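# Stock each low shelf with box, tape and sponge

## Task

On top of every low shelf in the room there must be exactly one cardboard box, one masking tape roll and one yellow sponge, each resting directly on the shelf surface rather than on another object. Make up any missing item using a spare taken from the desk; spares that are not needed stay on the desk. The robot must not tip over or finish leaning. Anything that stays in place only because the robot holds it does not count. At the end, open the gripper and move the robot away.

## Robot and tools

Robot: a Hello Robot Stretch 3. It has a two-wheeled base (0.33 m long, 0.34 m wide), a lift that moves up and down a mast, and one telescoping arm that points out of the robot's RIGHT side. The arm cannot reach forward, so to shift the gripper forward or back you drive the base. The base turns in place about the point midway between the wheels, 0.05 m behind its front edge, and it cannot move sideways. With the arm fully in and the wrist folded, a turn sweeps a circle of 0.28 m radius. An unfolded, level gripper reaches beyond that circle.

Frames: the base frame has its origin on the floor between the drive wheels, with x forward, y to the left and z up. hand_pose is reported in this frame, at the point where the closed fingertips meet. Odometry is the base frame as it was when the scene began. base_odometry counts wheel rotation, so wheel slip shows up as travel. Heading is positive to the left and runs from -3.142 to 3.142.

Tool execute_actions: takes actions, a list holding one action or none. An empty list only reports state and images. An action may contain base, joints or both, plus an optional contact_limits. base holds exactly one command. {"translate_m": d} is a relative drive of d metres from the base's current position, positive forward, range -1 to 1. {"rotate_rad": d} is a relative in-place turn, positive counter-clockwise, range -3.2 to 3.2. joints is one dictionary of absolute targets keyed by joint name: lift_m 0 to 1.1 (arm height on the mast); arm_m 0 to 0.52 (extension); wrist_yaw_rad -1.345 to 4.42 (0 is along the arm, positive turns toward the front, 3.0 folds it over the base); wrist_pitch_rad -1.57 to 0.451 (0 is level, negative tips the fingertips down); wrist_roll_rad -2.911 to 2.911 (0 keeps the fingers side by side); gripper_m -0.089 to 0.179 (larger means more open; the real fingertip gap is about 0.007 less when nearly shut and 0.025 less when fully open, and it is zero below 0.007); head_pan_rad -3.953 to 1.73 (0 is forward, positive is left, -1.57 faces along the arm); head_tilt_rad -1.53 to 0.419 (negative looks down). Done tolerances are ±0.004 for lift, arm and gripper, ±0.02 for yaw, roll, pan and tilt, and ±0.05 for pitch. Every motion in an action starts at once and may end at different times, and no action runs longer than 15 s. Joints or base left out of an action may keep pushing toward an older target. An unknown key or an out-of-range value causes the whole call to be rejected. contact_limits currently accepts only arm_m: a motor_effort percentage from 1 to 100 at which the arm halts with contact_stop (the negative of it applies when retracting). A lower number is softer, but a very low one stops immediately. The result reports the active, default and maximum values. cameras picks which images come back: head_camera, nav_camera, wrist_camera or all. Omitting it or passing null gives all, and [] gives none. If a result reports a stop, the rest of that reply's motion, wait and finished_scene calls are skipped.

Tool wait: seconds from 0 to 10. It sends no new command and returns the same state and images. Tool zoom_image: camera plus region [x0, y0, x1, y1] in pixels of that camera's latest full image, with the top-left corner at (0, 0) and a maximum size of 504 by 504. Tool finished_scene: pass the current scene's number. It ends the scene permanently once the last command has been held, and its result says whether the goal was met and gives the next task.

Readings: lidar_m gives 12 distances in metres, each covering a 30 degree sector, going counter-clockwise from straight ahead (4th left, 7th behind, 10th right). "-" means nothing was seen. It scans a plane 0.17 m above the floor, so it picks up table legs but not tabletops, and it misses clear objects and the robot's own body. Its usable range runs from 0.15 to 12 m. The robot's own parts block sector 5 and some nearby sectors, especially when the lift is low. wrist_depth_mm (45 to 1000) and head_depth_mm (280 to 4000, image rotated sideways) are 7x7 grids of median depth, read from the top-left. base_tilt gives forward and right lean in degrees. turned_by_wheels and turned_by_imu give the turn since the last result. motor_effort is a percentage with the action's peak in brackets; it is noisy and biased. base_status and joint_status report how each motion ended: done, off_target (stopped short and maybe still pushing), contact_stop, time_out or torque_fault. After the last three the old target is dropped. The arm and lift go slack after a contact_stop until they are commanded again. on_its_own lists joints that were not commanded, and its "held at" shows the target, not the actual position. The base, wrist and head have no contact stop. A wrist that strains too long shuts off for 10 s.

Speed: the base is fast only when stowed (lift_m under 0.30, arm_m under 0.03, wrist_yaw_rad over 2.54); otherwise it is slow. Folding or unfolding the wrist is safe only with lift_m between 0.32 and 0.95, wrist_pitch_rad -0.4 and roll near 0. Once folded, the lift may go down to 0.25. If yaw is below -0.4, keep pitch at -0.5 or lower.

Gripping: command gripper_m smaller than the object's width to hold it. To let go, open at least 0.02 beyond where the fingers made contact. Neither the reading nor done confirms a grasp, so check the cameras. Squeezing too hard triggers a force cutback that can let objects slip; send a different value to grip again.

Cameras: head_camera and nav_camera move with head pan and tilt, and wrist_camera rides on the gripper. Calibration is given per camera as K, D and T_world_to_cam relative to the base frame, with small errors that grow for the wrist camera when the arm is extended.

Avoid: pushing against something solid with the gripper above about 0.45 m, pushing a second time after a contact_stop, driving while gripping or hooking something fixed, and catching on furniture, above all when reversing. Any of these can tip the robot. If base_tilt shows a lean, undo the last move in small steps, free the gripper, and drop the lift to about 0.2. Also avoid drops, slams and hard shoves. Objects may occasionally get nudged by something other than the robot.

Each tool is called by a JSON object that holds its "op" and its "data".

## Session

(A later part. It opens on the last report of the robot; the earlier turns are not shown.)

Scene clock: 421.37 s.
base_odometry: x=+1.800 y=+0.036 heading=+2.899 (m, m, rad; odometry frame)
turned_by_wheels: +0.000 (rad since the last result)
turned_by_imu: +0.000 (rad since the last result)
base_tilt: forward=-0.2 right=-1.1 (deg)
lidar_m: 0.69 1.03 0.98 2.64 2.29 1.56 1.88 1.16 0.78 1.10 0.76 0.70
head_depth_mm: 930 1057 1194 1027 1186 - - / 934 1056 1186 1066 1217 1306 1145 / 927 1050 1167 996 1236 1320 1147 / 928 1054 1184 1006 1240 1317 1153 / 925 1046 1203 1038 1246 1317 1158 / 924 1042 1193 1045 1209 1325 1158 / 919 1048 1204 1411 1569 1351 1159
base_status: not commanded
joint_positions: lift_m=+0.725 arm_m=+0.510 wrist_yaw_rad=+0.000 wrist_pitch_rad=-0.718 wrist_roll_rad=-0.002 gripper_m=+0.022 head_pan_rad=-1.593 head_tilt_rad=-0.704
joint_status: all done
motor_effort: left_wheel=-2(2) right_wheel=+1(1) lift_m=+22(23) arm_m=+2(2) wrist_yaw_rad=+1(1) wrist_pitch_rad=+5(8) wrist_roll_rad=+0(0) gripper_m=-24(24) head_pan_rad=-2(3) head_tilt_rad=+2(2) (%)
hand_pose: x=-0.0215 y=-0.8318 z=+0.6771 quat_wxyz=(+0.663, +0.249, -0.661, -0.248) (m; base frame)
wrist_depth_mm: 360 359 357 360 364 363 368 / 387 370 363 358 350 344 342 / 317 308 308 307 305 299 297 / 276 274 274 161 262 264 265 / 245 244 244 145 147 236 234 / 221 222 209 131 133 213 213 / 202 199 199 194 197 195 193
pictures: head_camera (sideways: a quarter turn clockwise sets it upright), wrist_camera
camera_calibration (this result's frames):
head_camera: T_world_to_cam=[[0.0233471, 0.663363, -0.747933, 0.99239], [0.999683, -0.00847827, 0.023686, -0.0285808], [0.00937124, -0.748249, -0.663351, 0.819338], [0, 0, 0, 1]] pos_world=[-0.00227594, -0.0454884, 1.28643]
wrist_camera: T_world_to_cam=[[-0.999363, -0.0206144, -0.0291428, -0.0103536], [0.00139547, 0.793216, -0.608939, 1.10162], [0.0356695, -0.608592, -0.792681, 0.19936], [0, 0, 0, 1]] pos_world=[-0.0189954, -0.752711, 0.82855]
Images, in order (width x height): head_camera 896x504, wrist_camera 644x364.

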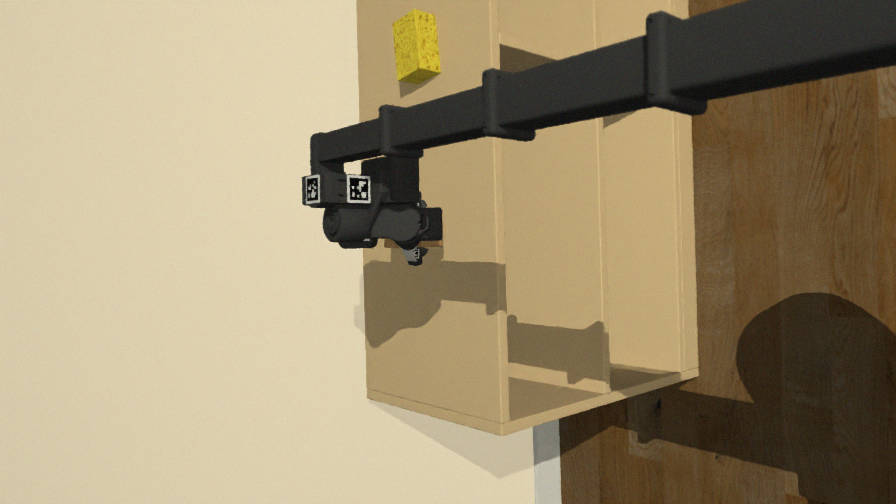

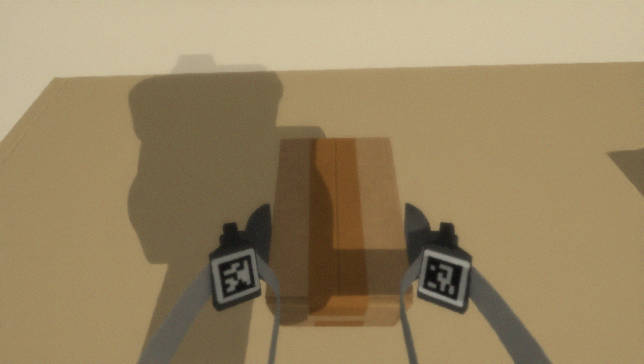

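{"op": "execute_actions", "data": {"actions": [{"joints":{"lift_m":0.69}}], "cameras": []}}

{"op": "execute_actions", "data": {"actions": [{"joints":{"gripper_m":0.13}}], "cameras": ["wrist_camera"]}}

Scene clock: 424.73 s.
base_odometry: x=+1.800 y=+0.036 heading=+2.899 (m, m, rad; odometry frame)
turned_by_wheels: +0.000 (rad since the last result)
turned_by_imu: +0.000 (rad since the last result)
base_tilt: forward=-0.2 right=-1.1 (deg)
lidar_m: 0.69 1.03 0.98 2.64 2.29 1.56 1.88 1.16 0.78 1.10 0.76 0.70
head_depth_mm: 932 1057 1195 1029 1188 1314 - / 928 1052 1187 1059 - 1310 1149 / 929 1055 1186 995 1236 1324 1158 / 928 1053 1195 1002 1233 1319 1151 / 925 1047 1201 1038 1249 1318 1156 / 920 1044 1207 1047 1206 1325 1164 / 919 1043 1198 1406 1578 1357 1164
base_status: not commanded
joint_positions: lift_m=+0.690 arm_m=+0.510 wrist_yaw_rad=+0.000 wrist_pitch_rad=-0.718 wrist_roll_rad=-0.002 gripper_m=+0.022 head_pan_rad=-1.593 head_tilt_rad=-0.704
joint_status: all done
motor_effort: left_wheel=-2(2) right_wheel=+2(2) lift_m=+21(22) arm_m=+1(2) wrist_yaw_rad=+0(0) wrist_pitch_rad=+5(5) wrist_roll_rad=+0(0) gripper_m=-24(24) head_pan_rad=-2(2) head_tilt_rad=+2(2) (%)
hand_pose: x=-0.0215 y=-0.8317 z=+0.6421 quat_wxyz=(+0.663, +0.249, -0.661, -0.249) (m; base frame)
wrist_depth_mm: 361 355 357 355 358 349 346 / 314 304 304 302 297 292 286 / 265 265 259 257 254 250 247 / 232 231 228 160 219 220 219 / 206 206 207 144 146 198 196 / 186 183 176 131 134 178 177 / 168 167 168 162 162 164 162
pictures: none
No camera images: the call's "cameras" was empty. Leave "cameras" out to get every camera's image.

Scene clock: 426.30 s.
base_odometry: x=+1.800 y=+0.036 heading=+2.899 (m, m, rad; odometry frame)
turned_by_wheels: +0.000 (rad since the last result)
turned_by_imu: +0.000 (rad since the last result)
base_tilt: forward=-0.2 right=-1.1 (deg)
lidar_m: 0.69 1.03 0.98 2.63 2.28 1.56 1.88 1.16 0.78 1.10 0.76 0.71
head_depth_mm: 932 1061 1195 1028 1194 1319 - / 931 1055 1190 1068 - 1313 1136 / 929 1054 1185 997 1229 1320 1156 / 928 1049 1196 1000 1242 1318 1155 / 927 1046 1204 1043 1239 1319 1157 / 924 1041 1197 1044 1203 1314 1158 / 922 1039 1194 1405 1567 1353 1165
base_status: not commanded
joint_positions: lift_m=+0.690 arm_m=+0.510 wrist_yaw_rad=+0.000 wrist_pitch_rad=-0.717 wrist_roll_rad=-0.002 gripper_m=+0.130 head_pan_rad=-1.593 head_tilt_rad=-0.704
joint_status: all done
motor_effort: left_wheel=-2(2) right_wheel=+2(2) lift_m=+22(22) arm_m=+2(3) wrist_yaw_rad=-1(0) wrist_pitch_rad=+5(5) wrist_roll_rad=+0(0) gripper_m=+0(99) head_pan_rad=-3(2) head_tilt_rad=+2(3) (%)
hand_pose: x=-0.0215 y=-0.8320 z=+0.6423 quat_wxyz=(+0.663, +0.248, -0.661, -0.248) (m; base frame)
wrist_depth_mm: 354 357 353 353 356 349 347 / 313 308 306 300 293 294 291 / 266 263 261 258 257 255 251 / 233 229 230 165 220 222 221 / 208 207 205 146 192 202 197 / 186 189 180 135 174 - 178 / 170 168 166 163 164 163 162
pictures: wrist_camera
camera_calibration (this result's frames):
wrist_camera: T_world_to_cam=[[-0.999363, -0.0206441, -0.0291199, -0.0114122], [0.00139804, 0.792531, -0.609831, 1.0806], [0.0356678, -0.609483, -0.791997, 0.170463], [0, 0, 0, 1]] pos_world=[-0.0189957, -0.752753, 0.793659]
Images, in order (width x height): wrist_camera 644x364.

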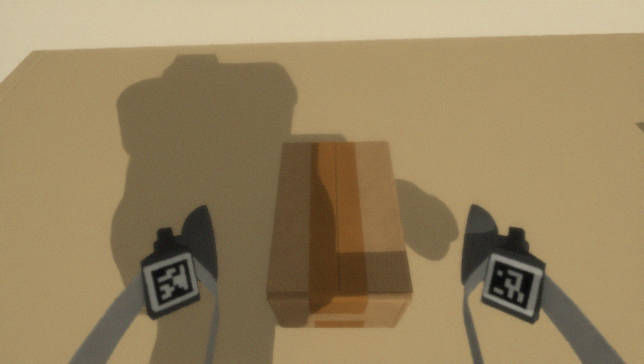

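{"op": "execute_actions", "data": {"actions": [{"joints":{"arm_m":0.1,"lift_m":0.74}}], "cameras": ["nav_camera"]}}

Scene clock: 432.20 s.
base_odometry: x=+1.800 y=+0.036 heading=+2.899 (m, m, rad; odometry frame)
turned_by_wheels: +0.000 (rad since the last result)
turned_by_imu: +0.000 (rad since the last result)
base_tilt: forward=-0.3 right=-1.1 (deg)
lidar_m: 0.69 1.03 0.98 2.64 2.29 1.57 1.88 1.16 0.78 1.10 0.76 0.71
head_depth_mm: 937 1051 1196 1029 1172 - - / 932 1057 1195 1065 1185 - 1132 / 929 1056 1193 1041 1203 - 1132 / 928 1047 1202 1006 1235 1313 1155 / 929 1049 1203 1041 1238 1314 1157 / 924 1041 1205 1042 1206 1307 1160 / 924 1038 1203 1406 1570 1353 1165
base_status: not commanded
joint_positions: lift_m=+0.740 arm_m=+0.100 wrist_yaw_rad=+0.000 wrist_pitch_rad=-0.715 wrist_roll_rad=-0.002 gripper_m=+0.130 head_pan_rad=-1.593 head_tilt_rad=-0.704
joint_status: all done
motor_effort: left_wheel=-2(2) right_wheel=+1(1) lift_m=+26(27) arm_m=-4(5) wrist_yaw_rad=+0(0) wrist_pitch_rad=+4(5) wrist_roll_rad=+0(0) gripper_m=+0(0) head_pan_rad=-3(2) head_tilt_rad=+2(2) (%)
hand_pose: x=-0.0215 y=-0.4229 z=+0.6924 quat_wxyz=(+0.663, +0.248, -0.661, -0.248) (m; base frame)
wrist_depth_mm: 741 496 472 445 462 437 441 / 829 421 416 762 743 449 731 / 949 624 692 722 694 610 687 / - - 627 638 643 625 633 / 866 946 829 827 829 852 851 / 826 878 815 830 819 - 786 / 759 759 767 773 767 764 727
pictures: nav_camera (sideways: a quarter turn counterclockwise sets it upright)
camera_calibration (this result's frames):
nav_camera: T_world_to_cam=[[0.0158608, -0.684331, 0.728999, -0.912269], [-0.99985, -0.0159567, 0.0067747, 0.0459803], [0.00699627, -0.728997, -0.684481, 0.847748], [0, 0, 0, 1]] pos_world=[0.0545117, -0.00555514, 1.245]
Images, in order (width x height): nav_camera 672x504.

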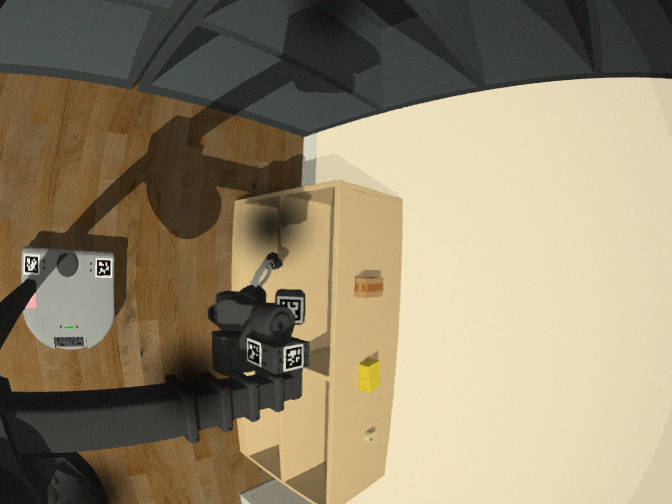

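{"op": "finished_scene", "data": {"scene": 2}}

The scene is finished: the task was done.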